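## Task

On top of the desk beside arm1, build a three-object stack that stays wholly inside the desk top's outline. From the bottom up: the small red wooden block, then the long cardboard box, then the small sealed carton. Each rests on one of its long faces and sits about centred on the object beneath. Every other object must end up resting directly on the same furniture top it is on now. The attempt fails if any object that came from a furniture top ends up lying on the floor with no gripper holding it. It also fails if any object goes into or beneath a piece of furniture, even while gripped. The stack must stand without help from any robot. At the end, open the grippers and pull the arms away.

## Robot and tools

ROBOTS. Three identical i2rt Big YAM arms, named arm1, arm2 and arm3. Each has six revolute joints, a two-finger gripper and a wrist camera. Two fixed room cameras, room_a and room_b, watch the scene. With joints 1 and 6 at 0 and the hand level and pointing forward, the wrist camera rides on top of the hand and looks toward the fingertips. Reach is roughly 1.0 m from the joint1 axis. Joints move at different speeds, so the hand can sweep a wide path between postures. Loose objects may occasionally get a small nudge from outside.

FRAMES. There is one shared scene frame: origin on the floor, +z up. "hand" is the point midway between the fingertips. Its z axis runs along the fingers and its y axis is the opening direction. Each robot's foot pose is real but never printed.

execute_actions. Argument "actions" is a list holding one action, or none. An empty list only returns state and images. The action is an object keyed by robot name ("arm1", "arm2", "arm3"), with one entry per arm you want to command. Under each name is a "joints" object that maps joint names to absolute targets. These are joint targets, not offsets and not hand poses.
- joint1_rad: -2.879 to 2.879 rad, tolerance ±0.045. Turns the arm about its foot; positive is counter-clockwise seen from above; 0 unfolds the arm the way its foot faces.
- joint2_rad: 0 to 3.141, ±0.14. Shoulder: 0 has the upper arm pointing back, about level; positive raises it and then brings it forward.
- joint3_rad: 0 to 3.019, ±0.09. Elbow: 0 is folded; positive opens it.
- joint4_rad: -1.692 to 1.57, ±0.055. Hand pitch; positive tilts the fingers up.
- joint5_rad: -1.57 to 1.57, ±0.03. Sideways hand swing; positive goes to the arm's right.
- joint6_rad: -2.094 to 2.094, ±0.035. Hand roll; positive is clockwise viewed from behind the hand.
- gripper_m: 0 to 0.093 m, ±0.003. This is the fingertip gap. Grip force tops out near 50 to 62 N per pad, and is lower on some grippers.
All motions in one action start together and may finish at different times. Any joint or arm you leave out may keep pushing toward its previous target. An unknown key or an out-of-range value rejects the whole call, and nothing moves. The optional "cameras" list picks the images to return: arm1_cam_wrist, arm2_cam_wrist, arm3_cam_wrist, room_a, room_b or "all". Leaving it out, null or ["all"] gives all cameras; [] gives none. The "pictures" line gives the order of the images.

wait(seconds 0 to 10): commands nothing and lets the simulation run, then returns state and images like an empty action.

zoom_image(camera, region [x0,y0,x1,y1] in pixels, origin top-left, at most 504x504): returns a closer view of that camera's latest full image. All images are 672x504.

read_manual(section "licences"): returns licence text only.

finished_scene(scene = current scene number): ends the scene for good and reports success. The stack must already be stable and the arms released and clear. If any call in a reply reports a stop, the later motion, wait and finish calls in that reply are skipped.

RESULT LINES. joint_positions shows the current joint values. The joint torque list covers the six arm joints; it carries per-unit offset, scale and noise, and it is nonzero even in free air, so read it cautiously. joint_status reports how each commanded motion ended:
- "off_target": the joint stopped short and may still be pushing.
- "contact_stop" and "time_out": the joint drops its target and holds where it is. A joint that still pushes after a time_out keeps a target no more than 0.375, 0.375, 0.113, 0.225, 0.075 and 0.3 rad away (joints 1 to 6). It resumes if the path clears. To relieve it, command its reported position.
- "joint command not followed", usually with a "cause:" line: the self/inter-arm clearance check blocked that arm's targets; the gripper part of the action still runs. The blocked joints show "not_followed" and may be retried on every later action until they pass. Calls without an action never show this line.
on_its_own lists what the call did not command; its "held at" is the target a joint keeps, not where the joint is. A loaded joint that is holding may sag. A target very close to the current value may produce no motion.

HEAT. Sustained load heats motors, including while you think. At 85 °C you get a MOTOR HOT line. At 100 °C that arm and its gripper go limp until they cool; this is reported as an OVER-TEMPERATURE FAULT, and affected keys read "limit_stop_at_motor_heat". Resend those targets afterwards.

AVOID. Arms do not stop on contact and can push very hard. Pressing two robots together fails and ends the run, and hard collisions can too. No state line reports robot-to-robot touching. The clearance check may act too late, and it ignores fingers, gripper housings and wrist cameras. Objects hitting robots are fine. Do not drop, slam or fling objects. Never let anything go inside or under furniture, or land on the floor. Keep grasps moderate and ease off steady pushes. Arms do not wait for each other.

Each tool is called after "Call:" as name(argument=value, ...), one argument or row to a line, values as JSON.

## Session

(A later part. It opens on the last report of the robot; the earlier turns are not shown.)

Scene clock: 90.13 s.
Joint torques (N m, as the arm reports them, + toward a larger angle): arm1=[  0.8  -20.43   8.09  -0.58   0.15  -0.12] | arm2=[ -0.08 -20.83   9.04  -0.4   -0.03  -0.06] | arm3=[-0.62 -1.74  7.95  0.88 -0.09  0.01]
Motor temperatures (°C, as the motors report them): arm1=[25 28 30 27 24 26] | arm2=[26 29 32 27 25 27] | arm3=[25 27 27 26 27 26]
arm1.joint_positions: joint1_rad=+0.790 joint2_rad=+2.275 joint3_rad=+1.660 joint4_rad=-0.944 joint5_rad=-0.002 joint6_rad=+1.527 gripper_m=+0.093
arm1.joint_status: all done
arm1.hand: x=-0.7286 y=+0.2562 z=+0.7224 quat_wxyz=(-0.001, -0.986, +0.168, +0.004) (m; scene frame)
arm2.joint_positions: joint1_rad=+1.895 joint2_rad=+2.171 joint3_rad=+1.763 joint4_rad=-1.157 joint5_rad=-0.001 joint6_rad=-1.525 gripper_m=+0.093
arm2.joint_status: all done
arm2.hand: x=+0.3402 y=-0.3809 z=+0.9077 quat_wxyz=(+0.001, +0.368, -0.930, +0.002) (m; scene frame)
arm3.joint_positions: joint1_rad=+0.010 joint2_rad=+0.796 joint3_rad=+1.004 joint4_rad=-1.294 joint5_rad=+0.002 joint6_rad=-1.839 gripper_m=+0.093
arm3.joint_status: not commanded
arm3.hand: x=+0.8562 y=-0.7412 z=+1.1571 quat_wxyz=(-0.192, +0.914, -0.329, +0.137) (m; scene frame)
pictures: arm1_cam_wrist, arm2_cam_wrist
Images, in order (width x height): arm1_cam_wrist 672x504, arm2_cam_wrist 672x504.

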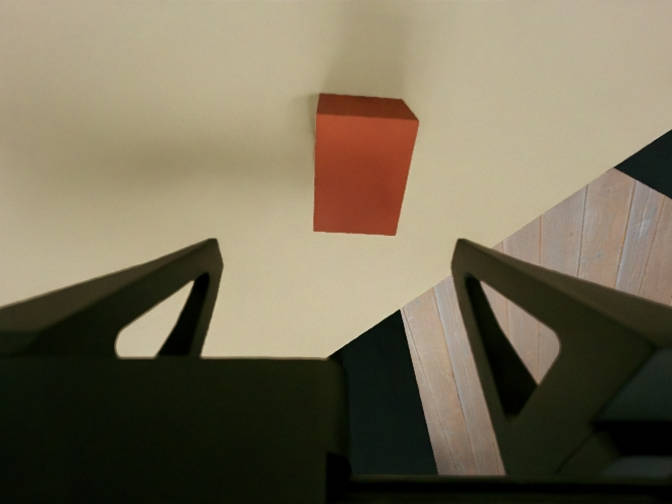

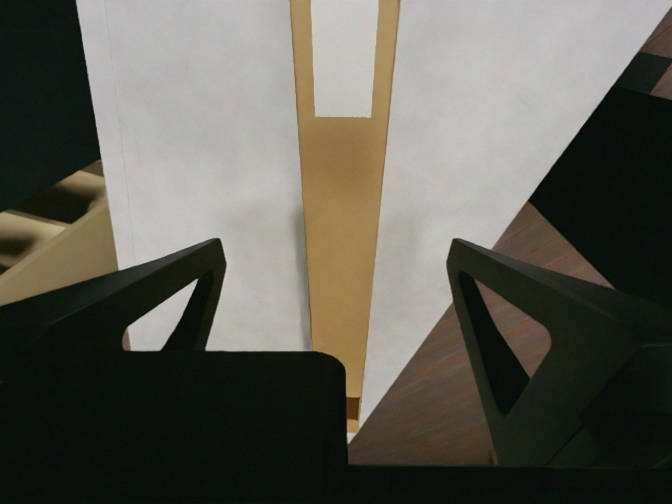

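Call:
execute_actions(
  actions=[
    {"arm1":{"joints":{"joint1_rad":0.77,"joint2_rad":2.405,"joint4_rad":-0.835}},"arm2":{"joints":{"joint2_rad":2.338,"joint4_rad":-0.99}}},
  ],
  cameras=[],
)

Call:
execute_actions(
  actions=[
    {"arm1":{"joints":{"gripper_m":0}},"arm2":{"joints":{"gripper_m":0}}},
  ],
  cameras=["arm2_cam_wrist","arm1_cam_wrist"],
)

Call:
execute_actions(
  actions=[
    {"arm1":{"joints":{"joint2_rad":1.95,"joint4_rad":-1.3}},"arm2":{"joints":{"joint2_rad":2.2,"joint4_rad":-1.15}}},
  ],
  cameras=["room_b"],
)

Scene clock: 96.57 s.
Joint torques (N m, as the arm reports them, + toward a larger angle): arm1=[  0.18 -20.17   7.3    0.39   0.14  -0.12] | arm2=[ -0.01 -22.24   8.24   0.9   -0.05  -0.02] | arm3=[ 0.03 -1.85  7.97  0.85 -0.11  0.02]
Motor temperatures (°C, as the motors report them): arm1=[25 29 30 27 24 26] | arm2=[26 29 32 27 25 27] | arm3=[25 27 27 26 27 26]
arm1.joint_positions: joint1_rad=+0.773 joint2_rad=+2.405 joint3_rad=+1.660 joint4_rad=-0.845 joint5_rad=-0.002 joint6_rad=+1.527 gripper_m=+0.093
arm1.joint_status: all done
arm1.hand: x=-0.7351 y=+0.2694 z=+0.6440 quat_wxyz=(+0.013, -0.984, +0.176, +0.001) (m; scene frame)
arm2.joint_positions: joint1_rad=+1.895 joint2_rad=+2.344 joint3_rad=+1.763 joint4_rad=-1.003 joint5_rad=-0.001 joint6_rad=-1.526 gripper_m=+0.093
arm2.joint_status: all done
arm2.hand: x=+0.3448 y=-0.3863 z=+0.7994 quat_wxyz=(+0.005, +0.368, -0.930, -0.006) (m; scene frame)
arm3.joint_positions: joint1_rad=+0.010 joint2_rad=+0.796 joint3_rad=+1.004 joint4_rad=-1.294 joint5_rad=+0.002 joint6_rad=-1.839 gripper_m=+0.093
arm3.joint_status: not commanded
arm3.hand: x=+0.8562 y=-0.7412 z=+1.1571 quat_wxyz=(-0.192, +0.914, -0.329, +0.137) (m; scene frame)
pictures: none
No camera images: the call's "cameras" was empty. Leave "cameras" out to get every camera's image.

Scene clock: 97.27 s.
Joint torques (N m, as the arm reports them, + toward a larger angle): arm1=[  0.22 -20.23   7.33   0.35   0.13  -0.12] | arm2=[  0.17 -22.33   8.25   0.76  -0.04  -0.03] | arm3=[-0.23 -1.49  7.94  0.84 -0.09  0.02]
Motor temperatures (°C, as the motors report them): arm1=[25 29 30 27 24 26] | arm2=[26 29 32 27 25 27] | arm3=[25 27 27 26 27 26]
arm1.joint_positions: joint1_rad=+0.773 joint2_rad=+2.405 joint3_rad=+1.660 joint4_rad=-0.844 joint5_rad=-0.001 joint6_rad=+1.526 gripper_m=+0.045
arm1.joint_status: gripper_m off_target (ended at +0.045, target +0.000)
arm1.hand: x=-0.7353 y=+0.2692 z=+0.6440 quat_wxyz=(+0.013, -0.984, +0.176, +0.002) (m; scene frame)
arm2.joint_positions: joint1_rad=+1.895 joint2_rad=+2.344 joint3_rad=+1.763 joint4_rad=-1.002 joint5_rad=-0.001 joint6_rad=-1.527 gripper_m=+0.049
arm2.joint_status: gripper_m off_target (ended at +0.049, target +0.000)
arm2.hand: x=+0.3450 y=-0.3865 z=+0.7994 quat_wxyz=(+0.005, +0.369, -0.929, -0.006) (m; scene frame)
arm3.joint_positions: joint1_rad=+0.010 joint2_rad=+0.796 joint3_rad=+1.004 joint4_rad=-1.294 joint5_rad=+0.002 joint6_rad=-1.839 gripper_m=+0.093
arm3.joint_status: not commanded
arm3.hand: x=+0.8562 y=-0.7412 z=+1.1571 quat_wxyz=(-0.192, +0.914, -0.329, +0.137) (m; scene frame)
pictures: arm1_cam_wrist, arm2_cam_wrist
Images, in order (width x height): arm1_cam_wrist 672x504, arm2_cam_wrist 672x504.

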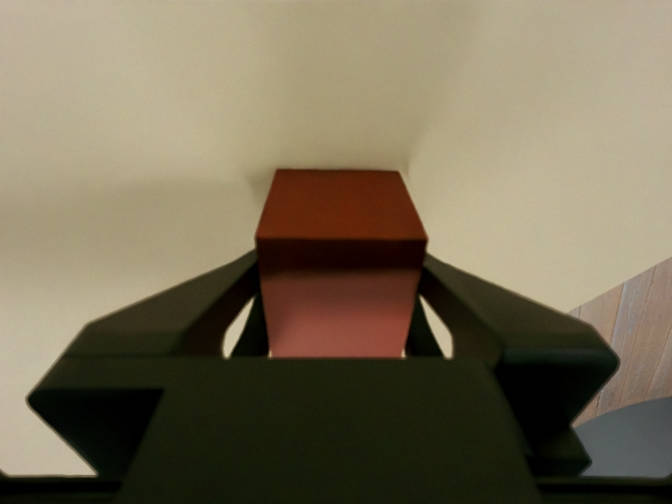

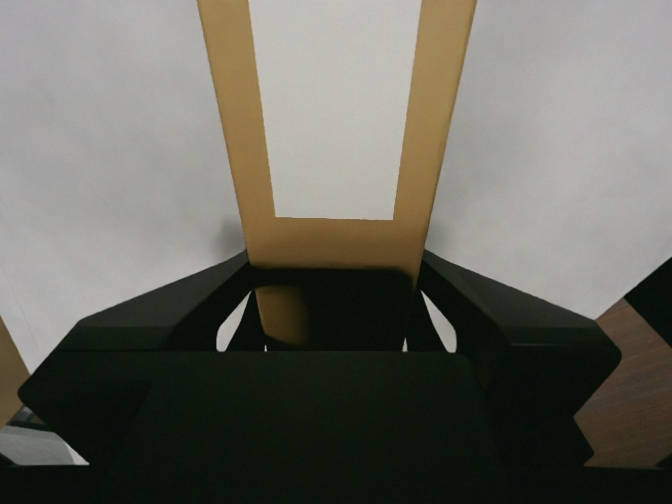

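Scene clock: 98.87 s.
Joint torques (N m, as the arm reports them, + toward a larger angle): arm1=[  0.21 -18.71   9.21  -0.64   0.13  -0.11] | arm2=[ -0.03 -19.81   9.03  -0.43  -0.04  -0.02] | arm3=[-0.41 -1.63  7.86  0.9  -0.1   0.02]
Motor temperatures (°C, as the motors report them): arm1=[25 29 30 27 24 26] | arm2=[26 29 32 27 25 27] | arm3=[25 27 27 26 27 26]
arm1.joint_positions: joint1_rad=+0.773 joint2_rad=+1.963 joint3_rad=+1.660 joint4_rad=-1.289 joint5_rad=-0.001 joint6_rad=+1.526 gripper_m=+0.045
arm1.joint_status: all done
arm1.hand: x=-0.7197 y=+0.2995 z=+0.9090 quat_wxyz=(+0.014, -0.984, +0.176, +0.001) (m; scene frame)
arm2.joint_positions: joint1_rad=+1.895 joint2_rad=+2.187 joint3_rad=+1.763 joint4_rad=-1.136 joint5_rad=-0.001 joint6_rad=-1.527 gripper_m=+0.049
arm2.joint_status: all done
arm2.hand: x=+0.3424 y=-0.3833 z=+0.8980 quat_wxyz=(+0.000, +0.369, -0.929, +0.005) (m; scene frame)
arm3.joint_positions: joint1_rad=+0.010 joint2_rad=+0.796 joint3_rad=+1.004 joint4_rad=-1.294 joint5_rad=+0.002 joint6_rad=-1.839 gripper_m=+0.093
arm3.joint_status: not commanded
arm3.hand: x=+0.8562 y=-0.7412 z=+1.1571 quat_wxyz=(-0.192, +0.914, -0.329, +0.137) (m; scene frame)
pictures: room_b
Images, in order (width x height): room_b 672x504.

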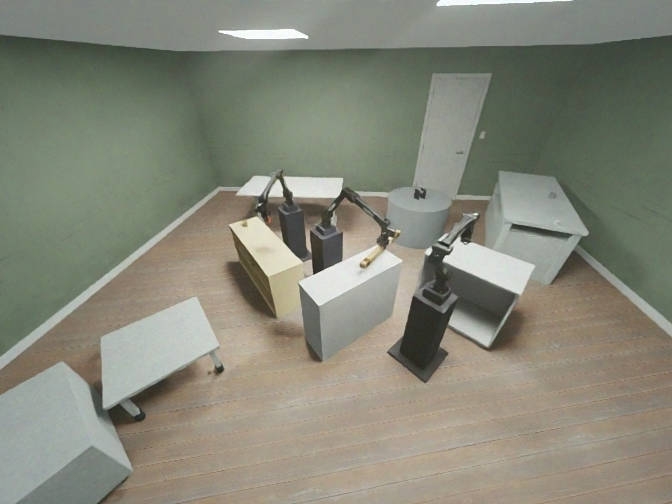

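Call:
execute_actions(
  actions=[
    {"arm1":{"joints":{"joint1_rad":-2.2,"joint6_rad":1.58}},"arm2":{"joints":{"joint1_rad":-0.8,"joint6_rad":0.8}}},
  ],
  cameras=[],
)

Call:
execute_actions(
  actions=[
    {"arm1":{"joints":{"joint2_rad":2.13,"joint4_rad":-1.11}},"arm2":{"joints":{"joint2_rad":2.55,"joint4_rad":-0.77}}},
  ],
  cameras=["arm2_cam_wrist","arm1_cam_wrist","room_a"],
)

Call:
zoom_image(
  camera="room_a",
  region=[350, 190, 650, 340],
)

Scene clock: 103.90 s.
Joint torques (N m, as the arm reports them, + toward a larger angle): arm1=[  1.12 -18.66   9.23  -0.61  -0.01   0.05] | arm2=[  0.29 -20.29   8.98  -0.32  -0.03   0.23] | arm3=[ 0.1  -1.78  7.93  0.78 -0.09  0.01]
Motor temperatures (°C, as the motors report them): arm1=[25 29 30 27 24 26] | arm2=[26 29 32 27 25 27] | arm3=[25 27 27 26 27 26]
arm1.joint_positions: joint1_rad=-2.204 joint2_rad=+1.963 joint3_rad=+1.660 joint4_rad=-1.289 joint5_rad=+0.002 joint6_rad=+1.572 gripper_m=+0.045
arm1.joint_status: all done
arm1.hand: x=-0.3544 y=+1.4146 z=+0.9175 quat_wxyz=(-0.004, +0.117, +0.993, -0.006) (m; scene frame)
arm2.joint_positions: joint1_rad=-0.799 joint2_rad=+2.189 joint3_rad=+1.763 joint4_rad=-1.136 joint5_rad=+0.003 joint6_rad=+0.785 gripper_m=+0.049
arm2.joint_status: all done
arm2.hand: x=-0.7338 y=+0.2743 z=+0.9008 quat_wxyz=(-0.002, -0.850, +0.526, +0.006) (m; scene frame)
arm3.joint_positions: joint1_rad=+0.010 joint2_rad=+0.796 joint3_rad=+1.004 joint4_rad=-1.294 joint5_rad=+0.002 joint6_rad=-1.839 gripper_m=+0.093
arm3.joint_status: not commanded
arm3.hand: x=+0.8562 y=-0.7412 z=+1.1571 quat_wxyz=(-0.192, +0.914, -0.329, +0.137) (m; scene frame)
pictures: none
No camera images: the call's "cameras" was empty. Leave "cameras" out to get every camera's image.

Scene clock: 105.23 s.
Joint torques (N m, as the arm reports them, + toward a larger angle): arm1=[  1.09 -20.1    8.68   0.43  -0.01   0.05] | arm2=[  0.31 -22.69   7.29   0.83  -0.04   0.19] | arm3=[-0.42 -1.66  7.89  0.88 -0.1   0.02]
Motor temperatures (°C, as the motors report them): arm1=[25 29 30 27 24 26] | arm2=[26 29 32 27 25 27] | arm3=[25 27 27 26 27 26]
arm1.joint_positions: joint1_rad=-2.204 joint2_rad=+2.141 joint3_rad=+1.660 joint4_rad=-1.121 joint5_rad=+0.002 joint6_rad=+1.572 gripper_m=+0.045
arm1.joint_status: all done
arm1.hand: x=-0.3492 y=+1.4405 z=+0.8131 quat_wxyz=(-0.005, +0.117, +0.993, -0.011) (m; scene frame)
arm2.joint_positions: joint1_rad=-0.800 joint2_rad=+2.556 joint3_rad=+1.762 joint4_rad=-0.783 joint5_rad=+0.002 joint6_rad=+0.787 gripper_m=+0.049
arm2.joint_status: all done
arm2.hand: x=-0.7295 y=+0.2727 z=+0.6696 quat_wxyz=(+0.000, -0.850, +0.527, -0.001) (m; scene frame)
arm3.joint_positions: joint1_rad=+0.010 joint2_rad=+0.796 joint3_rad=+1.004 joint4_rad=-1.294 joint5_rad=+0.002 joint6_rad=-1.839 gripper_m=+0.093
arm3.joint_status: not commanded
arm3.hand: x=+0.8562 y=-0.7412 z=+1.1571 quat_wxyz=(-0.192, +0.914, -0.329, +0.137) (m; scene frame)
pictures: arm1_cam_wrist, arm2_cam_wrist, room_a
Images, in order (width x height): arm1_cam_wrist 672x504, arm2_cam_wrist 672x504, room_a 672x504.

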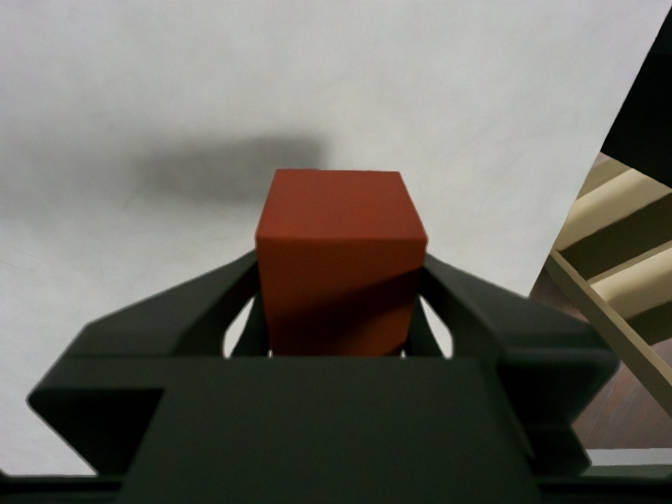

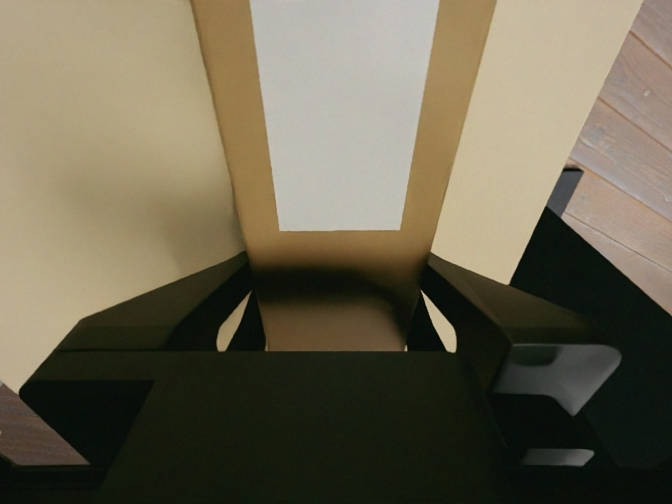

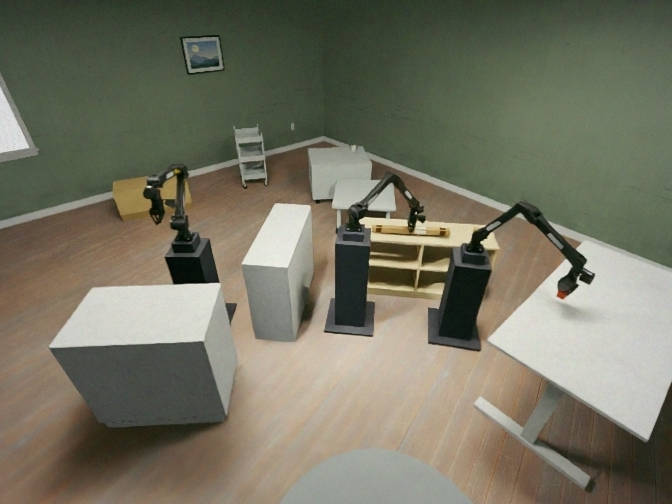

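Region (350, 190, 650, 340) of room_a's 672x504 image, scaled by 1.680, with more detail than that image has.

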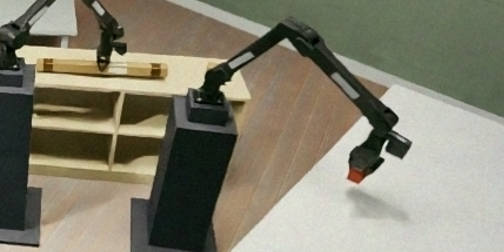

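Call:
execute_actions(
  actions=[
    {"arm1":{"joints":{"joint2_rad":2.2,"joint4_rad":-1.04}},"arm2":{"joints":{"joint2_rad":2.6,"joint4_rad":-0.74}}},
  ],
  cameras=["arm2_cam_wrist","arm1_cam_wrist"],
)

Scene clock: 108.00 s.
Joint torques (N m, as the arm reports them, + toward a larger angle): arm1=[  1.05 -20.07   8.4    0.45  -0.01   0.05] | arm2=[  0.69 -20.94   7.05   1.04   0.18   0.21] | arm3=[-0.33 -1.58  7.98  0.8  -0.11  0.02]
Motor temperatures (°C, as the motors report them): arm1=[25 29 31 27 24 26] | arm2=[26 29 32 27 25 27] | arm3=[25 27 27 26 27 26]
arm1.joint_positions: joint1_rad=-2.204 joint2_rad=+2.204 joint3_rad=+1.660 joint4_rad=-1.051 joint5_rad=+0.002 joint6_rad=+1.572 gripper_m=+0.045
arm1.joint_status: all done
arm1.hand: x=-0.3478 y=+1.4479 z=+0.7749 quat_wxyz=(-0.004, +0.117, +0.993, -0.008) (m; scene frame)
arm2.joint_positions: joint1_rad=-0.800 joint2_rad=+2.588 joint3_rad=+1.762 joint4_rad=-0.754 joint5_rad=-0.003 joint6_rad=+0.787 gripper_m=+0.049
arm2.joint_status: all done
arm2.hand: x=-0.7254 y=+0.2702 z=+0.6500 quat_wxyz=(-0.003, -0.849, +0.528, -0.003) (m; scene frame)
arm3.joint_positions: joint1_rad=+0.010 joint2_rad=+0.796 joint3_rad=+1.004 joint4_rad=-1.294 joint5_rad=+0.002 joint6_rad=-1.839 gripper_m=+0.093
arm3.joint_status: not commanded
arm3.hand: x=+0.8562 y=-0.7412 z=+1.1571 quat_wxyz=(-0.192, +0.914, -0.329, +0.137) (m; scene frame)
pictures: arm1_cam_wrist, arm2_cam_wrist
Images, in order (width x height): arm1_cam_wrist 672x504, arm2_cam_wrist 672x504.

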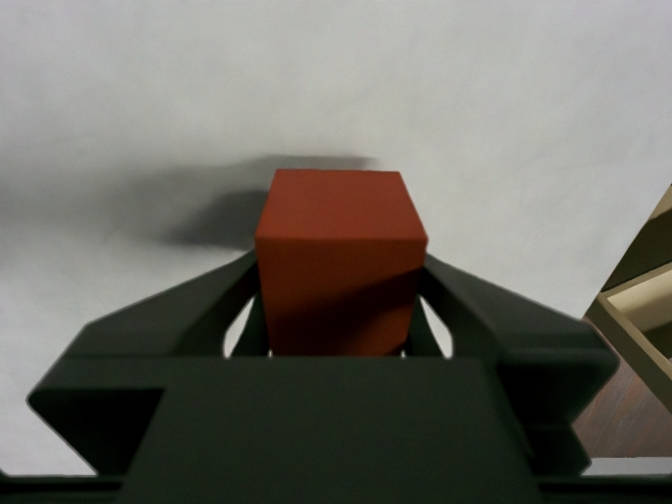

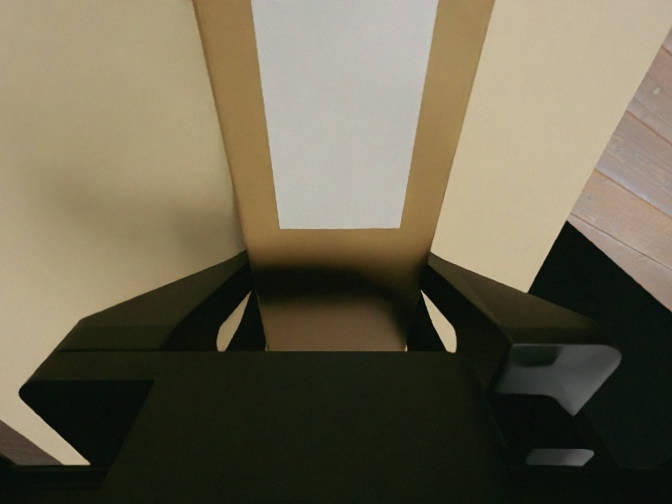

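About .018 more.

Call:
execute_actions(
  actions=[
    {"arm1":{"joints":{"joint2_rad":2.238,"joint4_rad":-1.01}},"arm2":{"joints":{"gripper_m":0.093}}},
  ],
  cameras=["arm1_cam_wrist"],
)

Call:
execute_actions(
  actions=[
    {"arm1":{"joints":{"gripper_m":0.093}},"arm2":{"joints":{"joint2_rad":2.0,"joint4_rad":-1.3}}},
  ],
  cameras=["arm1_cam_wrist"],
)

Call:
execute_actions(
  actions=[
    {"arm1":{"joints":{"joint2_rad":2.05,"joint4_rad":-1.19}},"arm2":{"joints":{"joint2_rad":1.6,"joint4_rad":-1.0,"joint6_rad":0}}},
  ],
  cameras=["arm1_cam_wrist","arm2_cam_wrist"],
)

Scene clock: 111.27 s.
Joint torques (N m, as the arm reports them, + toward a larger angle): arm1=[  1.04 -19.21   8.24   0.49  -0.01   0.05] | arm2=[  0.75 -20.69   6.96   0.96   0.14   0.21] | arm3=[-0.22 -1.95  7.84  0.94 -0.1   0.03]
Motor temperatures (°C, as the motors report them): arm1=[25 29 31 27 24 26] | arm2=[26 29 31 27 25 27] | arm3=[25 27 27 26 27 26]
arm1.joint_positions: joint1_rad=-2.204 joint2_rad=+2.233 joint3_rad=+1.660 joint4_rad=-1.022 joint5_rad=+0.002 joint6_rad=+1.572 gripper_m=+0.045
arm1.joint_status: all done
arm1.hand: x=-0.3475 y=+1.4498 z=+0.7578 quat_wxyz=(-0.004, +0.117, +0.993, -0.007) (m; scene frame)
arm2.joint_positions: joint1_rad=-0.800 joint2_rad=+2.588 joint3_rad=+1.762 joint4_rad=-0.754 joint5_rad=-0.002 joint6_rad=+0.787 gripper_m=+0.093
arm2.joint_status: all done
arm2.hand: x=-0.7254 y=+0.2705 z=+0.6500 quat_wxyz=(-0.002, -0.849, +0.528, -0.003) (m; scene frame)
arm3.joint_positions: joint1_rad=+0.010 joint2_rad=+0.796 joint3_rad=+1.004 joint4_rad=-1.294 joint5_rad=+0.002 joint6_rad=-1.839 gripper_m=+0.093
arm3.joint_status: not commanded
arm3.hand: x=+0.8562 y=-0.7412 z=+1.1571 quat_wxyz=(-0.192, +0.914, -0.329, +0.137) (m; scene frame)
pictures: arm1_cam_wrist
Images, in order (width x height): arm1_cam_wrist 672x504.

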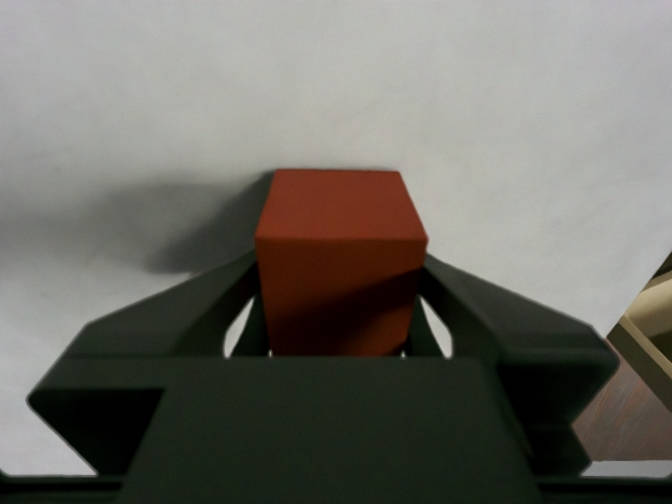

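Scene clock: 112.93 s.
Joint torques (N m, as the arm reports them, + toward a larger angle): arm1=[  1.06 -19.33   8.28   0.48  -0.01   0.04] | arm2=[  0.27 -20.2    9.6   -0.29   0.1    0.2 ] | arm3=[-0.12 -1.57  7.87  0.84 -0.1   0.01]
Motor temperatures (°C, as the motors report them): arm1=[25 29 31 27 24 26] | arm2=[26 29 32 27 25 27] | arm3=[25 27 27 26 27 26]
arm1.joint_positions: joint1_rad=-2.204 joint2_rad=+2.233 joint3_rad=+1.660 joint4_rad=-1.022 joint5_rad=+0.002 joint6_rad=+1.572 gripper_m=+0.093
arm1.joint_status: all done
arm1.hand: x=-0.3475 y=+1.4498 z=+0.7578 quat_wxyz=(-0.004, +0.117, +0.993, -0.007) (m; scene frame)
arm2.joint_positions: joint1_rad=-0.800 joint2_rad=+2.004 joint3_rad=+1.763 joint4_rad=-1.287 joint5_rad=-0.001 joint6_rad=+0.787 gripper_m=+0.093
arm2.joint_status: all done
arm2.hand: x=-0.7119 y=+0.2674 z=+1.0135 quat_wxyz=(-0.008, -0.849, +0.528, +0.022) (m; scene frame)
arm3.joint_positions: joint1_rad=+0.010 joint2_rad=+0.796 joint3_rad=+1.004 joint4_rad=-1.294 joint5_rad=+0.002 joint6_rad=-1.839 gripper_m=+0.093
arm3.joint_status: not commanded
arm3.hand: x=+0.8562 y=-0.7412 z=+1.1571 quat_wxyz=(-0.192, +0.914, -0.329, +0.137) (m; scene frame)
pictures: arm1_cam_wrist
Images, in order (width x height): arm1_cam_wrist 672x504.

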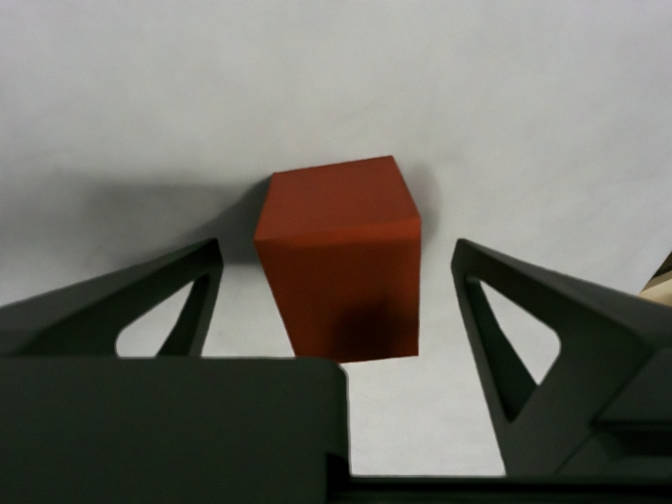

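Scene clock: 114.67 s.
Joint torques (N m, as the arm reports them, + toward a larger angle): arm1=[  1.04 -17.9    9.04  -0.57  -0.01   0.04] | arm2=[  0.19 -15.69  10.92   2.27   0.04  -0.06] | arm3=[-0.25 -1.86  7.84  0.88 -0.08  0.02]
Motor temperatures (°C, as the motors report them): arm1=[25 29 31 27 24 26] | arm2=[26 29 32 27 25 27] | arm3=[25 27 27 26 27 26]
arm1.joint_positions: joint1_rad=-2.204 joint2_rad=+2.043 joint3_rad=+1.660 joint4_rad=-1.179 joint5_rad=+0.002 joint6_rad=+1.572 gripper_m=+0.093
arm1.joint_status: all done
arm1.hand: x=-0.3495 y=+1.4368 z=+0.8712 quat_wxyz=(-0.002, +0.117, +0.993, +0.009) (m; scene frame)
arm2.joint_positions: joint1_rad=-0.800 joint2_rad=+1.608 joint3_rad=+1.763 joint4_rad=-1.014 joint5_rad=-0.001 joint6_rad=+0.016 gripper_m=+0.093
arm2.joint_status: all done
arm2.hand: x=-0.7274 y=+0.2736 z=+1.2840 quat_wxyz=(+0.052, -0.923, +0.159, +0.346) (m; scene frame)
arm3.joint_positions: joint1_rad=+0.010 joint2_rad=+0.796 joint3_rad=+1.004 joint4_rad=-1.294 joint5_rad=+0.002 joint6_rad=-1.839 gripper_m=+0.093
arm3.joint_status: not commanded
arm3.hand: x=+0.8562 y=-0.7412 z=+1.1571 quat_wxyz=(-0.192, +0.914, -0.329, +0.137) (m; scene frame)
pictures: arm1_cam_wrist, arm2_cam_wrist
Images, in order (width x height): arm1_cam_wrist 672x504, arm2_cam_wrist 672x504.

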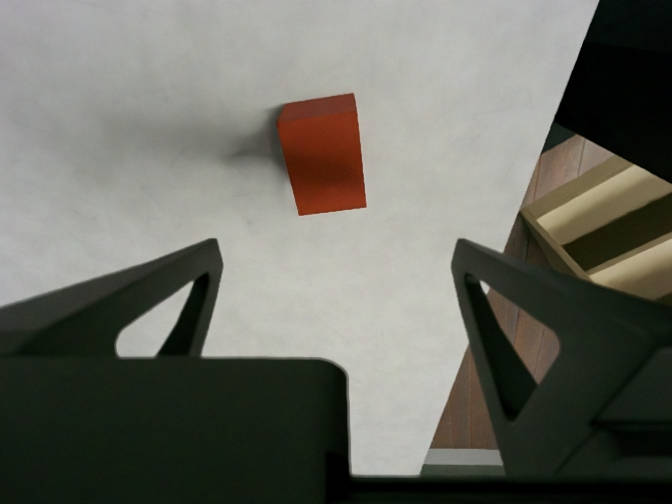

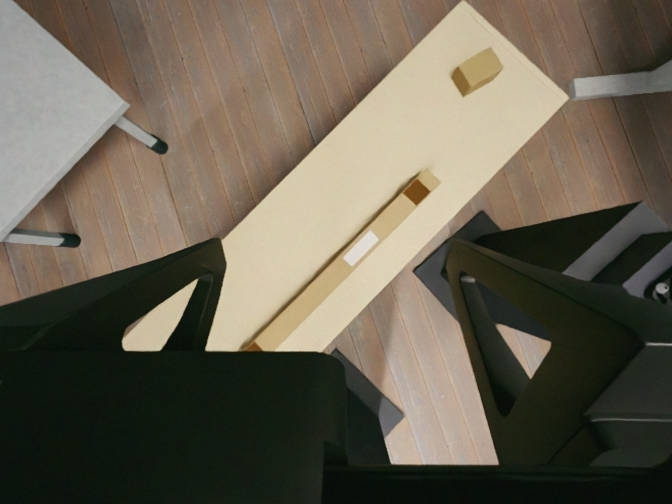

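Call:
execute_actions(
  actions=[
    {"arm1":{"joints":{"joint1_rad":0.815,"joint6_rad":-0.82}},"arm2":{"joints":{"joint1_rad":1.0,"joint2_rad":0.8,"joint3_rad":1.0}}},
  ],
  cameras=["arm1_cam_wrist"],
)

Call:
execute_actions(
  actions=[
    {"arm1":{"joints":{"joint2_rad":2.27,"joint4_rad":-0.945}}},
  ],
  cameras=["arm1_cam_wrist"],
)

Scene clock: 120.57 s.
Joint torques (N m, as the arm reports them, + toward a larger angle): arm1=[  0.1  -18.09   9.03  -0.53  -0.03  -0.14] | arm2=[ 0.7  -3.03  9.42  2.21  0.02  0.  ] | arm3=[-0.28 -1.54  7.87  0.93 -0.09  0.03]
Motor temperatures (°C, as the motors report them): arm1=[25 29 31 27 24 26] | arm2=[26 29 32 27 25 27] | arm3=[25 26 27 26 27 26]
arm1.joint_positions: joint1_rad=+0.818 joint2_rad=+2.043 joint3_rad=+1.660 joint4_rad=-1.179 joint5_rad=-0.001 joint6_rad=-0.812 gripper_m=+0.093
arm1.joint_status: all done
arm1.hand: x=-0.7034 y=+0.2693 z=+0.8621 quat_wxyz=(+0.004, -0.528, -0.849, +0.002) (m; scene frame)
arm2.joint_positions: joint1_rad=+0.997 joint2_rad=+0.800 joint3_rad=+1.008 joint4_rad=-1.008 joint5_rad=-0.001 joint6_rad=+0.013 gripper_m=+0.093
arm2.joint_status: all done
arm2.hand: x=-0.1541 y=-0.2815 z=+1.2552 quat_wxyz=(-0.254, -0.690, -0.618, +0.279) (m; scene frame)
arm3.joint_positions: joint1_rad=+0.010 joint2_rad=+0.796 joint3_rad=+1.004 joint4_rad=-1.294 joint5_rad=+0.002 joint6_rad=-1.839 gripper_m=+0.093
arm3.joint_status: not commanded
arm3.hand: x=+0.8562 y=-0.7412 z=+1.1571 quat_wxyz=(-0.192, +0.914, -0.329, +0.137) (m; scene frame)
pictures: arm1_cam_wrist
Images, in order (width x height): arm1_cam_wrist 672x504.

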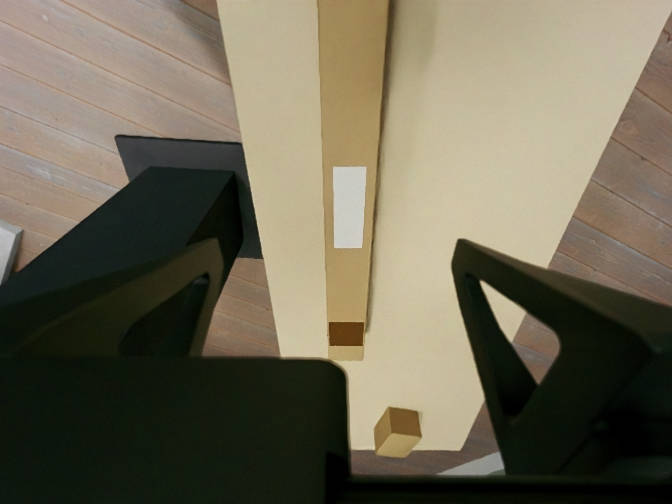

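Scene clock: 121.90 s.
Joint torques (N m, as the arm reports them, + toward a larger angle): arm1=[  0.19 -20.27   8.11   0.54  -0.03  -0.14] | arm2=[ 0.42 -2.39  9.37  2.1   0.05 -0.02] | arm3=[-0.25 -2.03  7.87  0.79 -0.08  0.  ]
Motor temperatures (°C, as the motors report them): arm1=[25 29 31 27 24 26] | arm2=[26 28 32 27 25 27] | arm3=[25 26 27 26 27 26]
arm1.joint_positions: joint1_rad=+0.818 joint2_rad=+2.271 joint3_rad=+1.660 joint4_rad=-0.956 joint5_rad=-0.001 joint6_rad=-0.813 gripper_m=+0.093
arm1.joint_status: all done
arm1.hand: x=-0.7114 y=+0.2514 z=+0.7249 quat_wxyz=(+0.005, -0.528, -0.849, -0.001) (m; scene frame)
arm2.joint_positions: joint1_rad=+0.997 joint2_rad=+0.800 joint3_rad=+1.008 joint4_rad=-1.008 joint5_rad=-0.001 joint6_rad=+0.013 gripper_m=+0.093
arm2.joint_status: not commanded
arm2.hand: x=-0.1541 y=-0.2815 z=+1.2552 quat_wxyz=(-0.254, -0.690, -0.618, +0.279) (m; scene frame)
arm3.joint_positions: joint1_rad=+0.010 joint2_rad=+0.796 joint3_rad=+1.004 joint4_rad=-1.294 joint5_rad=+0.002 joint6_rad=-1.839 gripper_m=+0.093
arm3.joint_status: not commanded
arm3.hand: x=+0.8562 y=-0.7412 z=+1.1571 quat_wxyz=(-0.192, +0.914, -0.329, +0.137) (m; scene frame)
pictures: arm1_cam_wrist
Images, in order (width x height): arm1_cam_wrist 672x504.

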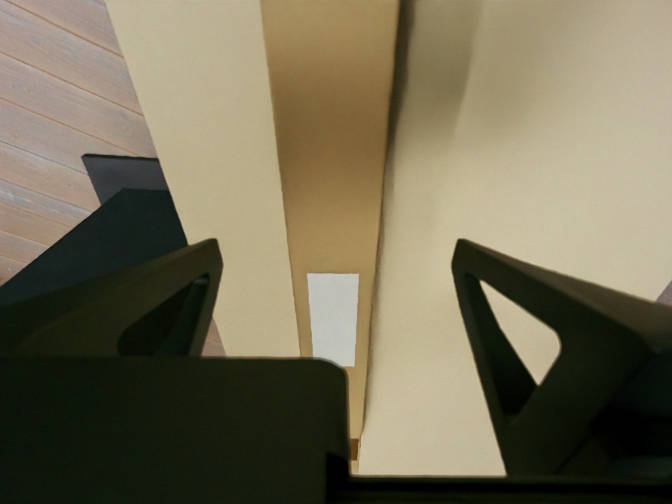

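Call:
execute_actions(
  actions=[
    {"arm1":{"joints":{"joint2_rad":2.405,"joint4_rad":-0.835}}},
  ],
  cameras=[],
)

Call:
execute_actions(
  actions=[
    {"arm1":{"joints":{"gripper_m":0}}},
  ],
  cameras=[],
)

Call:
execute_actions(
  actions=[
    {"arm1":{"joints":{"joint2_rad":1.98,"joint4_rad":-1.27}}},
  ],
  cameras=[],
)

Call:
execute_actions(
  actions=[
    {"arm1":{"joints":{"joint1_rad":-2.19,"joint6_rad":1.5}}},
  ],
  cameras=[],
)

Call:
execute_actions(
  actions=[
    {"arm1":{"joints":{"joint2_rad":2.13,"joint4_rad":-1.09}}},
  ],
  cameras=["arm1_cam_wrist","room_a"],
)

Call:
zoom_image(
  camera="room_a",
  region=[480, 230, 660, 370],
)

Scene clock: 126.87 s.
Joint torques (N m, as the arm reports them, + toward a larger angle): arm1=[  0.12 -20.42   7.3    0.43  -0.1   -0.11] | arm2=[ 0.64 -2.07  9.46  2.29  0.05 -0.01] | arm3=[-0.44 -1.76  7.9   0.83 -0.09 -0.02]
Motor temperatures (°C, as the motors report them): arm1=[25 29 31 27 24 26] | arm2=[26 28 32 27 25 27] | arm3=[25 26 27 26 27 26]
arm1.joint_positions: joint1_rad=+0.819 joint2_rad=+2.405 joint3_rad=+1.661 joint4_rad=-0.845 joint5_rad=+0.001 joint6_rad=-0.815 gripper_m=+0.093
arm1.joint_status: all done
arm1.hand: x=-0.7091 y=+0.2587 z=+0.6439 quat_wxyz=(+0.008, -0.526, -0.850, -0.011) (m; scene frame)
arm2.joint_positions: joint1_rad=+0.997 joint2_rad=+0.800 joint3_rad=+1.008 joint4_rad=-1.008 joint5_rad=-0.001 joint6_rad=+0.013 gripper_m=+0.093
arm2.joint_status: not commanded
arm2.hand: x=-0.1541 y=-0.2815 z=+1.2552 quat_wxyz=(-0.254, -0.690, -0.618, +0.279) (m; scene frame)
arm3.joint_positions: joint1_rad=+0.010 joint2_rad=+0.796 joint3_rad=+1.004 joint4_rad=-1.294 joint5_rad=+0.002 joint6_rad=-1.839 gripper_m=+0.093
arm3.joint_status: not commanded
arm3.hand: x=+0.8562 y=-0.7412 z=+1.1571 quat_wxyz=(-0.192, +0.914, -0.329, +0.137) (m; scene frame)
pictures: none
No camera images: the call's "cameras" was empty. Leave "cameras" out to get every camera's image.

Scene clock: 127.57 s.
Joint torques (N m, as the arm reports them, + toward a larger angle): arm1=[  0.14 -20.31   7.33   0.42  -0.08  -0.11] | arm2=[ 0.8  -2.88  9.33  2.13  0.02 -0.02] | arm3=[-0.39 -1.53  7.83  0.9  -0.1   0.  ]
Motor temperatures (°C, as the motors report them): arm1=[25 29 31 27 24 26] | arm2=[26 28 32 27 25 27] | arm3=[25 26 27 26 27 26]
arm1.joint_positions: joint1_rad=+0.819 joint2_rad=+2.405 joint3_rad=+1.661 joint4_rad=-0.845 joint5_rad=+0.001 joint6_rad=-0.815 gripper_m=+0.049
arm1.joint_status: gripper_m off_target (ended at +0.049, target +0.000)
arm1.hand: x=-0.7091 y=+0.2586 z=+0.6439 quat_wxyz=(+0.008, -0.526, -0.850, -0.011) (m; scene frame)
arm2.joint_positions: joint1_rad=+0.997 joint2_rad=+0.800 joint3_rad=+1.008 joint4_rad=-1.008 joint5_rad=-0.001 joint6_rad=+0.013 gripper_m=+0.093
arm2.joint_status: not commanded
arm2.hand: x=-0.1541 y=-0.2815 z=+1.2552 quat_wxyz=(-0.254, -0.690, -0.618, +0.279) (m; scene frame)
arm3.joint_positions: joint1_rad=+0.010 joint2_rad=+0.796 joint3_rad=+1.004 joint4_rad=-1.294 joint5_rad=+0.002 joint6_rad=-1.839 gripper_m=+0.093
arm3.joint_status: not commanded
arm3.hand: x=+0.8562 y=-0.7412 z=+1.1571 quat_wxyz=(-0.192, +0.914, -0.329, +0.137) (m; scene frame)
pictures: none
No camera images: the call's "cameras" was empty. Leave "cameras" out to get every camera's image.

Scene clock: 129.17 s.
Joint torques (N m, as the arm reports them, + toward a larger angle): arm1=[  0.15 -18.92   9.17  -0.56  -0.09  -0.11] | arm2=[ 0.21 -2.64  9.35  2.26  0.04  0.01] | arm3=[-0.95 -1.52  7.88  0.8  -0.13  0.01]
Motor temperatures (°C, as the motors report them): arm1=[25 29 31 27 24 26] | arm2=[26 28 32 27 25 27] | arm3=[25 26 27 26 27 26]
arm1.joint_positions: joint1_rad=+0.819 joint2_rad=+1.990 joint3_rad=+1.661 joint4_rad=-1.259 joint5_rad=+0.001 joint6_rad=-0.815 gripper_m=+0.049
arm1.joint_status: all done
arm1.hand: x=-0.6972 y=+0.2839 z=+0.8932 quat_wxyz=(+0.008, -0.526, -0.850, -0.011) (m; scene frame)
arm2.joint_positions: joint1_rad=+0.997 joint2_rad=+0.800 joint3_rad=+1.008 joint4_rad=-1.008 joint5_rad=-0.001 joint6_rad=+0.013 gripper_m=+0.093
arm2.joint_status: not commanded
arm2.hand: x=-0.1541 y=-0.2815 z=+1.2552 quat_wxyz=(-0.254, -0.690, -0.618, +0.279) (m; scene frame)
arm3.joint_positions: joint1_rad=+0.010 joint2_rad=+0.796 joint3_rad=+1.004 joint4_rad=-1.294 joint5_rad=+0.002 joint6_rad=-1.839 gripper_m=+0.093
arm3.joint_status: not commanded
arm3.hand: x=+0.8562 y=-0.7412 z=+1.1571 quat_wxyz=(-0.192, +0.914, -0.329, +0.137) (m; scene frame)
pictures: none
No camera images: the call's "cameras" was empty. Leave "cameras" out to get every camera's image.

Scene clock: 131.97 s.
Joint torques (N m, as the arm reports them, + toward a larger angle): arm1=[  0.96 -18.76   9.13  -0.57   0.     0.04] | arm2=[ 0.45 -2.74  9.35  2.18  0.02 -0.02] | arm3=[-0.46 -1.61  7.82  0.84 -0.1   0.02]
Motor temperatures (°C, as the motors report them): arm1=[25 29 31 27 24 26] | arm2=[26 28 32 27 25 27] | arm3=[25 26 27 26 27 26]
arm1.joint_positions: joint1_rad=-2.193 joint2_rad=+1.990 joint3_rad=+1.661 joint4_rad=-1.259 joint5_rad=+0.002 joint6_rad=+1.492 gripper_m=+0.049
arm1.joint_status: all done
arm1.hand: x=-0.3590 y=+1.4223 z=+0.9021 quat_wxyz=(-0.004, +0.072, +0.997, -0.004) (m; scene frame)
arm2.joint_positions: joint1_rad=+0.997 joint2_rad=+0.800 joint3_rad=+1.008 joint4_rad=-1.008 joint5_rad=-0.001 joint6_rad=+0.013 gripper_m=+0.093
arm2.joint_status: not commanded
arm2.hand: x=-0.1541 y=-0.2815 z=+1.2552 quat_wxyz=(-0.254, -0.690, -0.618, +0.279) (m; scene frame)
arm3.joint_positions: joint1_rad=+0.010 joint2_rad=+0.796 joint3_rad=+1.004 joint4_rad=-1.294 joint5_rad=+0.002 joint6_rad=-1.839 gripper_m=+0.093
arm3.joint_status: not commanded
arm3.hand: x=+0.8562 y=-0.7412 z=+1.1571 quat_wxyz=(-0.192, +0.914, -0.329, +0.137) (m; scene frame)
pictures: none
No camera images: the call's "cameras" was empty. Leave "cameras" out to get every camera's image.

Scene clock: 133.20 s.
Joint torques (N m, as the arm reports them, + toward a larger angle): arm1=[  1.   -20.19   8.66   0.5    0.     0.04] | arm2=[ 0.61 -2.88  9.55  2.2   0.02 -0.01] | arm3=[-0.17 -1.96  7.96  0.87 -0.1   0.  ]
Motor temperatures (°C, as the motors report them): arm1=[25 29 31 27 24 26] | arm2=[26 27 32 27 25 27] | arm3=[25 26 27 26 27 26]
arm1.joint_positions: joint1_rad=-2.193 joint2_rad=+2.142 joint3_rad=+1.661 joint4_rad=-1.102 joint5_rad=+0.002 joint6_rad=+1.492 gripper_m=+0.049
arm1.joint_status: all done
arm1.hand: x=-0.3543 y=+1.4468 z=+0.8127 quat_wxyz=(-0.004, +0.072, +0.997, -0.002) (m; scene frame)
arm2.joint_positions: joint1_rad=+0.997 joint2_rad=+0.800 joint3_rad=+1.008 joint4_rad=-1.008 joint5_rad=-0.001 joint6_rad=+0.013 gripper_m=+0.093
arm2.joint_status: not commanded
arm2.hand: x=-0.1541 y=-0.2815 z=+1.2552 quat_wxyz=(-0.254, -0.690, -0.618, +0.279) (m; scene frame)
arm3.joint_positions: joint1_rad=+0.010 joint2_rad=+0.796 joint3_rad=+1.004 joint4_rad=-1.294 joint5_rad=+0.002 joint6_rad=-1.839 gripper_m=+0.093
arm3.joint_status: not commanded
arm3.hand: x=+0.8562 y=-0.7412 z=+1.1571 quat_wxyz=(-0.192, +0.914, -0.329, +0.137) (m; scene frame)
pictures: arm1_cam_wrist, room_a
Images, in order (width x height): arm1_cam_wrist 672x504, room_a 672x504.

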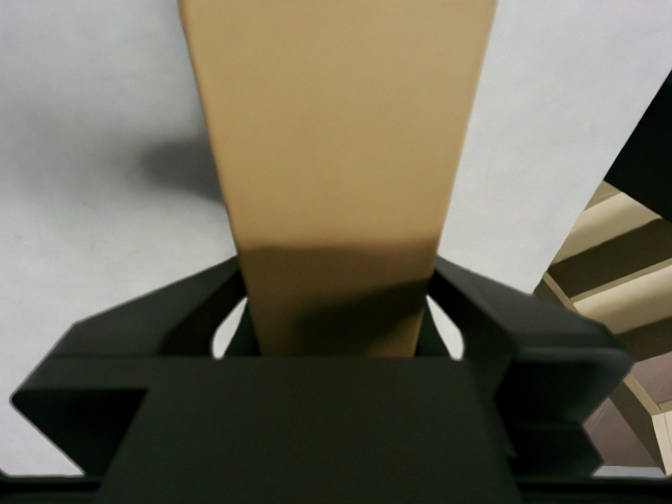

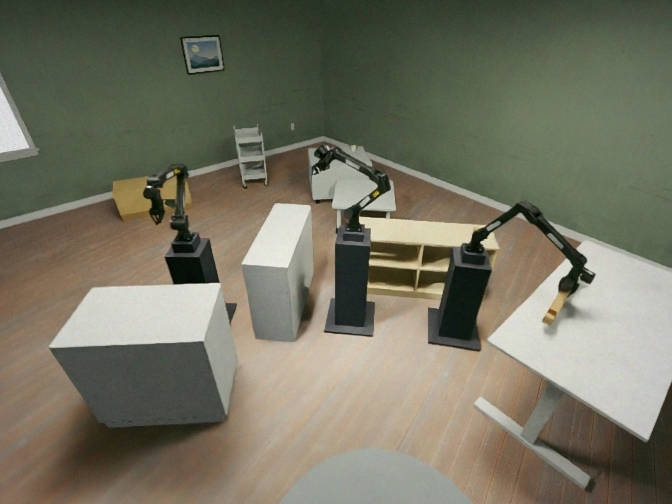

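Region (480, 230, 660, 370) of room_a's 672x504 image, scaled by 2.800, with more detail than that image has.

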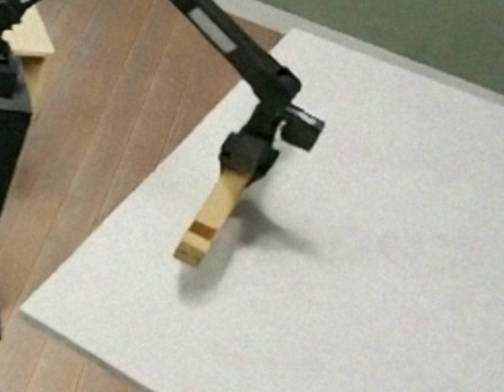

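Call:
execute_actions(
  actions=[
    {"arm1":{"joints":{"joint2_rad":2.172,"joint4_rad":-1.075}}},
  ],
  cameras=[],
)

Call:
execute_actions(
  actions=[
    {"arm1":{"joints":{"gripper_m":0.093}}},
  ],
  cameras=[],
)

Call:
execute_actions(
  actions=[
    {"arm1":{"joints":{"joint2_rad":1.95,"joint4_rad":-1.27}}},
  ],
  cameras=["arm1_cam_wrist"],
)

Call:
execute_actions(
  actions=[
    {"arm1":{"joints":{"joint1_rad":-0.225,"joint6_rad":1.58}}},
  ],
  cameras=[],
)

Call:
execute_actions(
  actions=[
    {"arm1":{"joints":{"joint2_rad":2.18,"joint3_rad":1.48,"joint4_rad":-0.86}}},
  ],
  cameras=["arm1_cam_wrist","room_b"],
)

Call:
zoom_image(
  camera="room_b",
  region=[230, 160, 350, 230],
)

Scene clock: 136.37 s.
Joint torques (N m, as the arm reports them, + toward a larger angle): arm1=[  1.03 -18.62   8.55   0.5    0.     0.04] | arm2=[ 0.44 -2.66  9.47  2.19  0.05  0.  ] | arm3=[-0.34 -1.68  7.88  0.81 -0.1   0.01]
Motor temperatures (°C, as the motors report them): arm1=[25 29 31 27 24 26] | arm2=[26 27 33 27 25 27] | arm3=[25 26 27 26 27 26]
arm1.joint_positions: joint1_rad=-2.193 joint2_rad=+2.163 joint3_rad=+1.661 joint4_rad=-1.087 joint5_rad=+0.002 joint6_rad=+1.492 gripper_m=+0.049
arm1.joint_status: all done
arm1.hand: x=-0.3542 y=+1.4476 z=+0.8003 quat_wxyz=(-0.004, +0.072, +0.997, -0.004) (m; scene frame)
arm2.joint_positions: joint1_rad=+0.997 joint2_rad=+0.800 joint3_rad=+1.008 joint4_rad=-1.008 joint5_rad=-0.001 joint6_rad=+0.013 gripper_m=+0.093
arm2.joint_status: not commanded
arm2.hand: x=-0.1541 y=-0.2815 z=+1.2552 quat_wxyz=(-0.254, -0.690, -0.618, +0.279) (m; scene frame)
arm3.joint_positions: joint1_rad=+0.010 joint2_rad=+0.796 joint3_rad=+1.004 joint4_rad=-1.294 joint5_rad=+0.002 joint6_rad=-1.839 gripper_m=+0.093
arm3.joint_status: not commanded
arm3.hand: x=+0.8562 y=-0.7412 z=+1.1571 quat_wxyz=(-0.192, +0.914, -0.329, +0.137) (m; scene frame)
pictures: none
No camera images: the call's "cameras" was empty. Leave "cameras" out to get every camera's image.

Scene clock: 137.07 s.
Joint torques (N m, as the arm reports them, + toward a larger angle): arm1=[  1.02 -18.7    8.56   0.5    0.     0.04] | arm2=[ 0.82 -2.27  9.45  2.26  0.04 -0.02] | arm3=[-0.62 -1.99  7.86  0.86 -0.11  0.04]
Motor temperatures (°C, as the motors report them): arm1=[25 29 31 27 24 26] | arm2=[26 27 33 27 25 27] | arm3=[25 26 27 26 27 26]
arm1.joint_positions: joint1_rad=-2.193 joint2_rad=+2.163 joint3_rad=+1.661 joint4_rad=-1.087 joint5_rad=+0.002 joint6_rad=+1.493 gripper_m=+0.093
arm1.joint_status: all done
arm1.hand: x=-0.3542 y=+1.4476 z=+0.8003 quat_wxyz=(-0.004, +0.072, +0.997, -0.004) (m; scene frame)
arm2.joint_positions: joint1_rad=+0.997 joint2_rad=+0.800 joint3_rad=+1.008 joint4_rad=-1.008 joint5_rad=-0.001 joint6_rad=+0.013 gripper_m=+0.093
arm2.joint_status: not commanded
arm2.hand: x=-0.1541 y=-0.2815 z=+1.2552 quat_wxyz=(-0.254, -0.690, -0.618, +0.279) (m; scene frame)
arm3.joint_positions: joint1_rad=+0.010 joint2_rad=+0.796 joint3_rad=+1.004 joint4_rad=-1.294 joint5_rad=+0.002 joint6_rad=-1.839 gripper_m=+0.093
arm3.joint_status: not commanded
arm3.hand: x=+0.8562 y=-0.7412 z=+1.1571 quat_wxyz=(-0.192, +0.914, -0.329, +0.137) (m; scene frame)
pictures: none
No camera images: the call's "cameras" was empty. Leave "cameras" out to get every camera's image.

Scene clock: 138.40 s.
Joint torques (N m, as the arm reports them, + toward a larger angle): arm1=[  1.02 -17.4    9.35  -0.5    0.     0.03] | arm2=[ 0.54 -2.71  9.56  2.22  0.03 -0.02] | arm3=[-0.07 -2.01  7.91  0.85 -0.11  0.01]
Motor temperatures (°C, as the motors report them): arm1=[25 29 31 27 24 26] | arm2=[26 27 33 27 25 27] | arm3=[25 26 27 26 27 26]
arm1.joint_positions: joint1_rad=-2.193 joint2_rad=+1.947 joint3_rad=+1.661 joint4_rad=-1.259 joint5_rad=+0.002 joint6_rad=+1.493 gripper_m=+0.093
arm1.joint_status: all done
arm1.hand: x=-0.3584 y=+1.4239 z=+0.9271 quat_wxyz=(-0.001, +0.072, +0.997, +0.017) (m; scene frame)
arm2.joint_positions: joint1_rad=+0.997 joint2_rad=+0.800 joint3_rad=+1.008 joint4_rad=-1.008 joint5_rad=-0.001 joint6_rad=+0.013 gripper_m=+0.093
arm2.joint_status: not commanded
arm2.hand: x=-0.1541 y=-0.2815 z=+1.2552 quat_wxyz=(-0.254, -0.690, -0.618, +0.279) (m; scene frame)
arm3.joint_positions: joint1_rad=+0.010 joint2_rad=+0.796 joint3_rad=+1.004 joint4_rad=-1.294 joint5_rad=+0.002 joint6_rad=-1.839 gripper_m=+0.093
arm3.joint_status: not commanded
arm3.hand: x=+0.8562 y=-0.7412 z=+1.1571 quat_wxyz=(-0.192, +0.914, -0.329, +0.137) (m; scene frame)
pictures: arm1_cam_wrist
Images, in order (width x height): arm1_cam_wrist 672x504.

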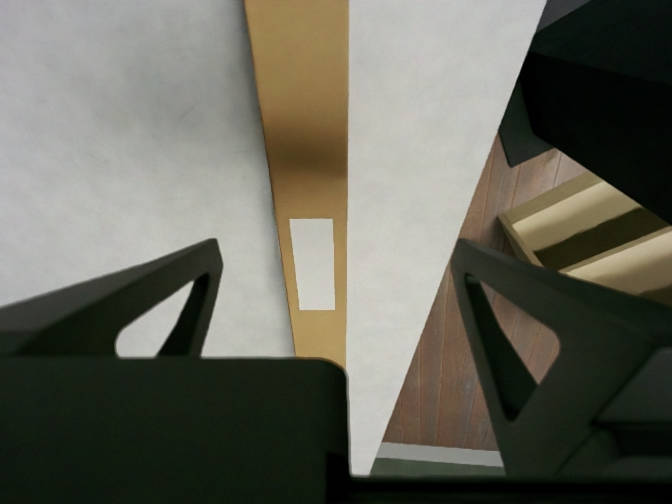

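Scene clock: 140.67 s.
Joint torques (N m, as the arm reports them, + toward a larger angle): arm1=[  0.17 -17.37   9.3   -0.51   0.1    0.04] | arm2=[ 0.67 -3.01  9.37  2.17  0.06 -0.03] | arm3=[-0.18 -1.6   8.    0.86 -0.1   0.01]
Motor temperatures (°C, as the motors report them): arm1=[25 29 31 27 24 26] | arm2=[26 27 33 27 25 27] | arm3=[25 26 27 26 27 26]
arm1.joint_positions: joint1_rad=-0.222 joint2_rad=+1.947 joint3_rad=+1.661 joint4_rad=-1.259 joint5_rad=+0.000 joint6_rad=+1.572 gripper_m=+0.093
arm1.joint_status: all done
arm1.hand: x=-1.0789 y=+0.7367 z=+0.9250 quat_wxyz=(-0.008, -0.767, +0.642, +0.014) (m; scene frame)
arm2.joint_positions: joint1_rad=+0.997 joint2_rad=+0.800 joint3_rad=+1.008 joint4_rad=-1.008 joint5_rad=-0.001 joint6_rad=+0.013 gripper_m=+0.093
arm2.joint_status: not commanded
arm2.hand: x=-0.1541 y=-0.2815 z=+1.2552 quat_wxyz=(-0.254, -0.690, -0.618, +0.279) (m; scene frame)
arm3.joint_positions: joint1_rad=+0.010 joint2_rad=+0.796 joint3_rad=+1.004 joint4_rad=-1.294 joint5_rad=+0.002 joint6_rad=-1.839 gripper_m=+0.093
arm3.joint_status: not commanded
arm3.hand: x=+0.8562 y=-0.7412 z=+1.1571 quat_wxyz=(-0.192, +0.914, -0.329, +0.137) (m; scene frame)
pictures: none
No camera images: the call's "cameras" was empty. Leave "cameras" out to get every camera's image.

Scene clock: 142.07 s.
Joint torques (N m, as the arm reports them, + toward a larger angle): arm1=[  0.21 -17.81   7.18   0.45   0.1    0.04] | arm2=[ 0.61 -2.59  9.42  2.17  0.02 -0.03] | arm3=[-0.15 -2.13  7.85  0.82 -0.1  -0.01]
Motor temperatures (°C, as the motors report them): arm1=[25 29 31 27 24 26] | arm2=[26 27 33 27 25 27] | arm3=[25 26 27 26 27 26]
arm1.joint_positions: joint1_rad=-0.222 joint2_rad=+2.172 joint3_rad=+1.466 joint4_rad=-0.871 joint5_rad=+0.000 joint6_rad=+1.572 gripper_m=+0.093
arm1.joint_status: all done
arm1.hand: x=-1.0644 y=+0.7414 z=+0.7313 quat_wxyz=(+0.004, -0.767, +0.642, +0.004) (m; scene frame)
arm2.joint_positions: joint1_rad=+0.997 joint2_rad=+0.800 joint3_rad=+1.008 joint4_rad=-1.008 joint5_rad=-0.001 joint6_rad=+0.013 gripper_m=+0.093
arm2.joint_status: not commanded
arm2.hand: x=-0.1541 y=-0.2815 z=+1.2552 quat_wxyz=(-0.254, -0.690, -0.618, +0.279) (m; scene frame)
arm3.joint_positions: joint1_rad=+0.010 joint2_rad=+0.796 joint3_rad=+1.004 joint4_rad=-1.294 joint5_rad=+0.002 joint6_rad=-1.839 gripper_m=+0.093
arm3.joint_status: not commanded
arm3.hand: x=+0.8562 y=-0.7412 z=+1.1571 quat_wxyz=(-0.192, +0.914, -0.329, +0.137) (m; scene frame)
pictures: arm1_cam_wrist, room_b
Images, in order (width x height): arm1_cam_wrist 672x504, room_b 672x504.

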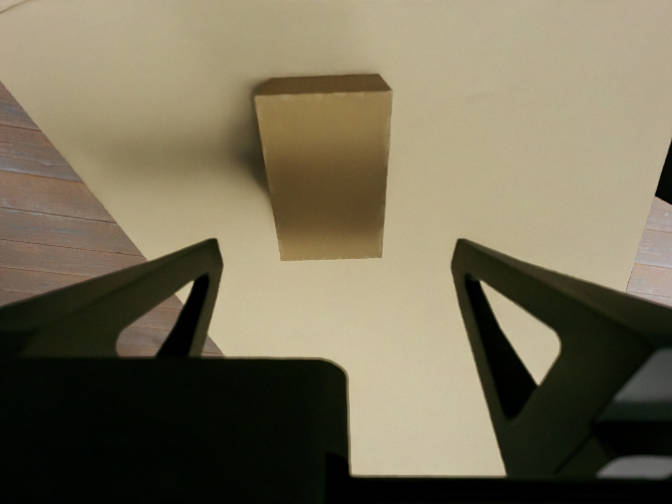

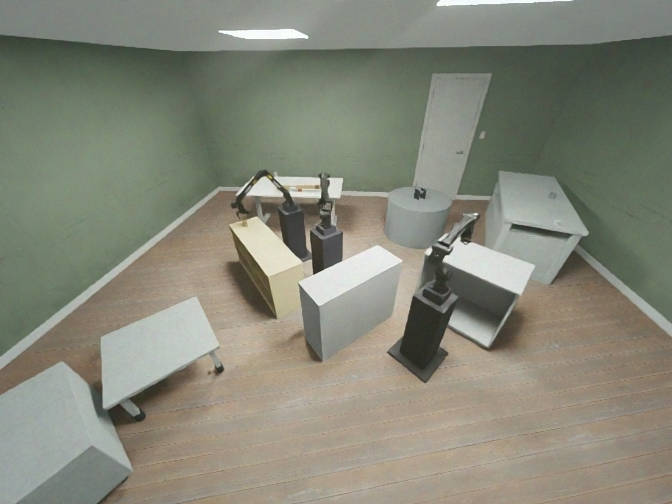

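Region (230, 160, 350, 230) of room_b's 672x504 image, scaled by 4.200, with more detail than that image has; it fills the top 294 rows of this view, and the rest is white.

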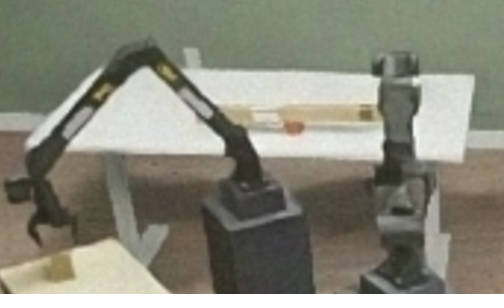

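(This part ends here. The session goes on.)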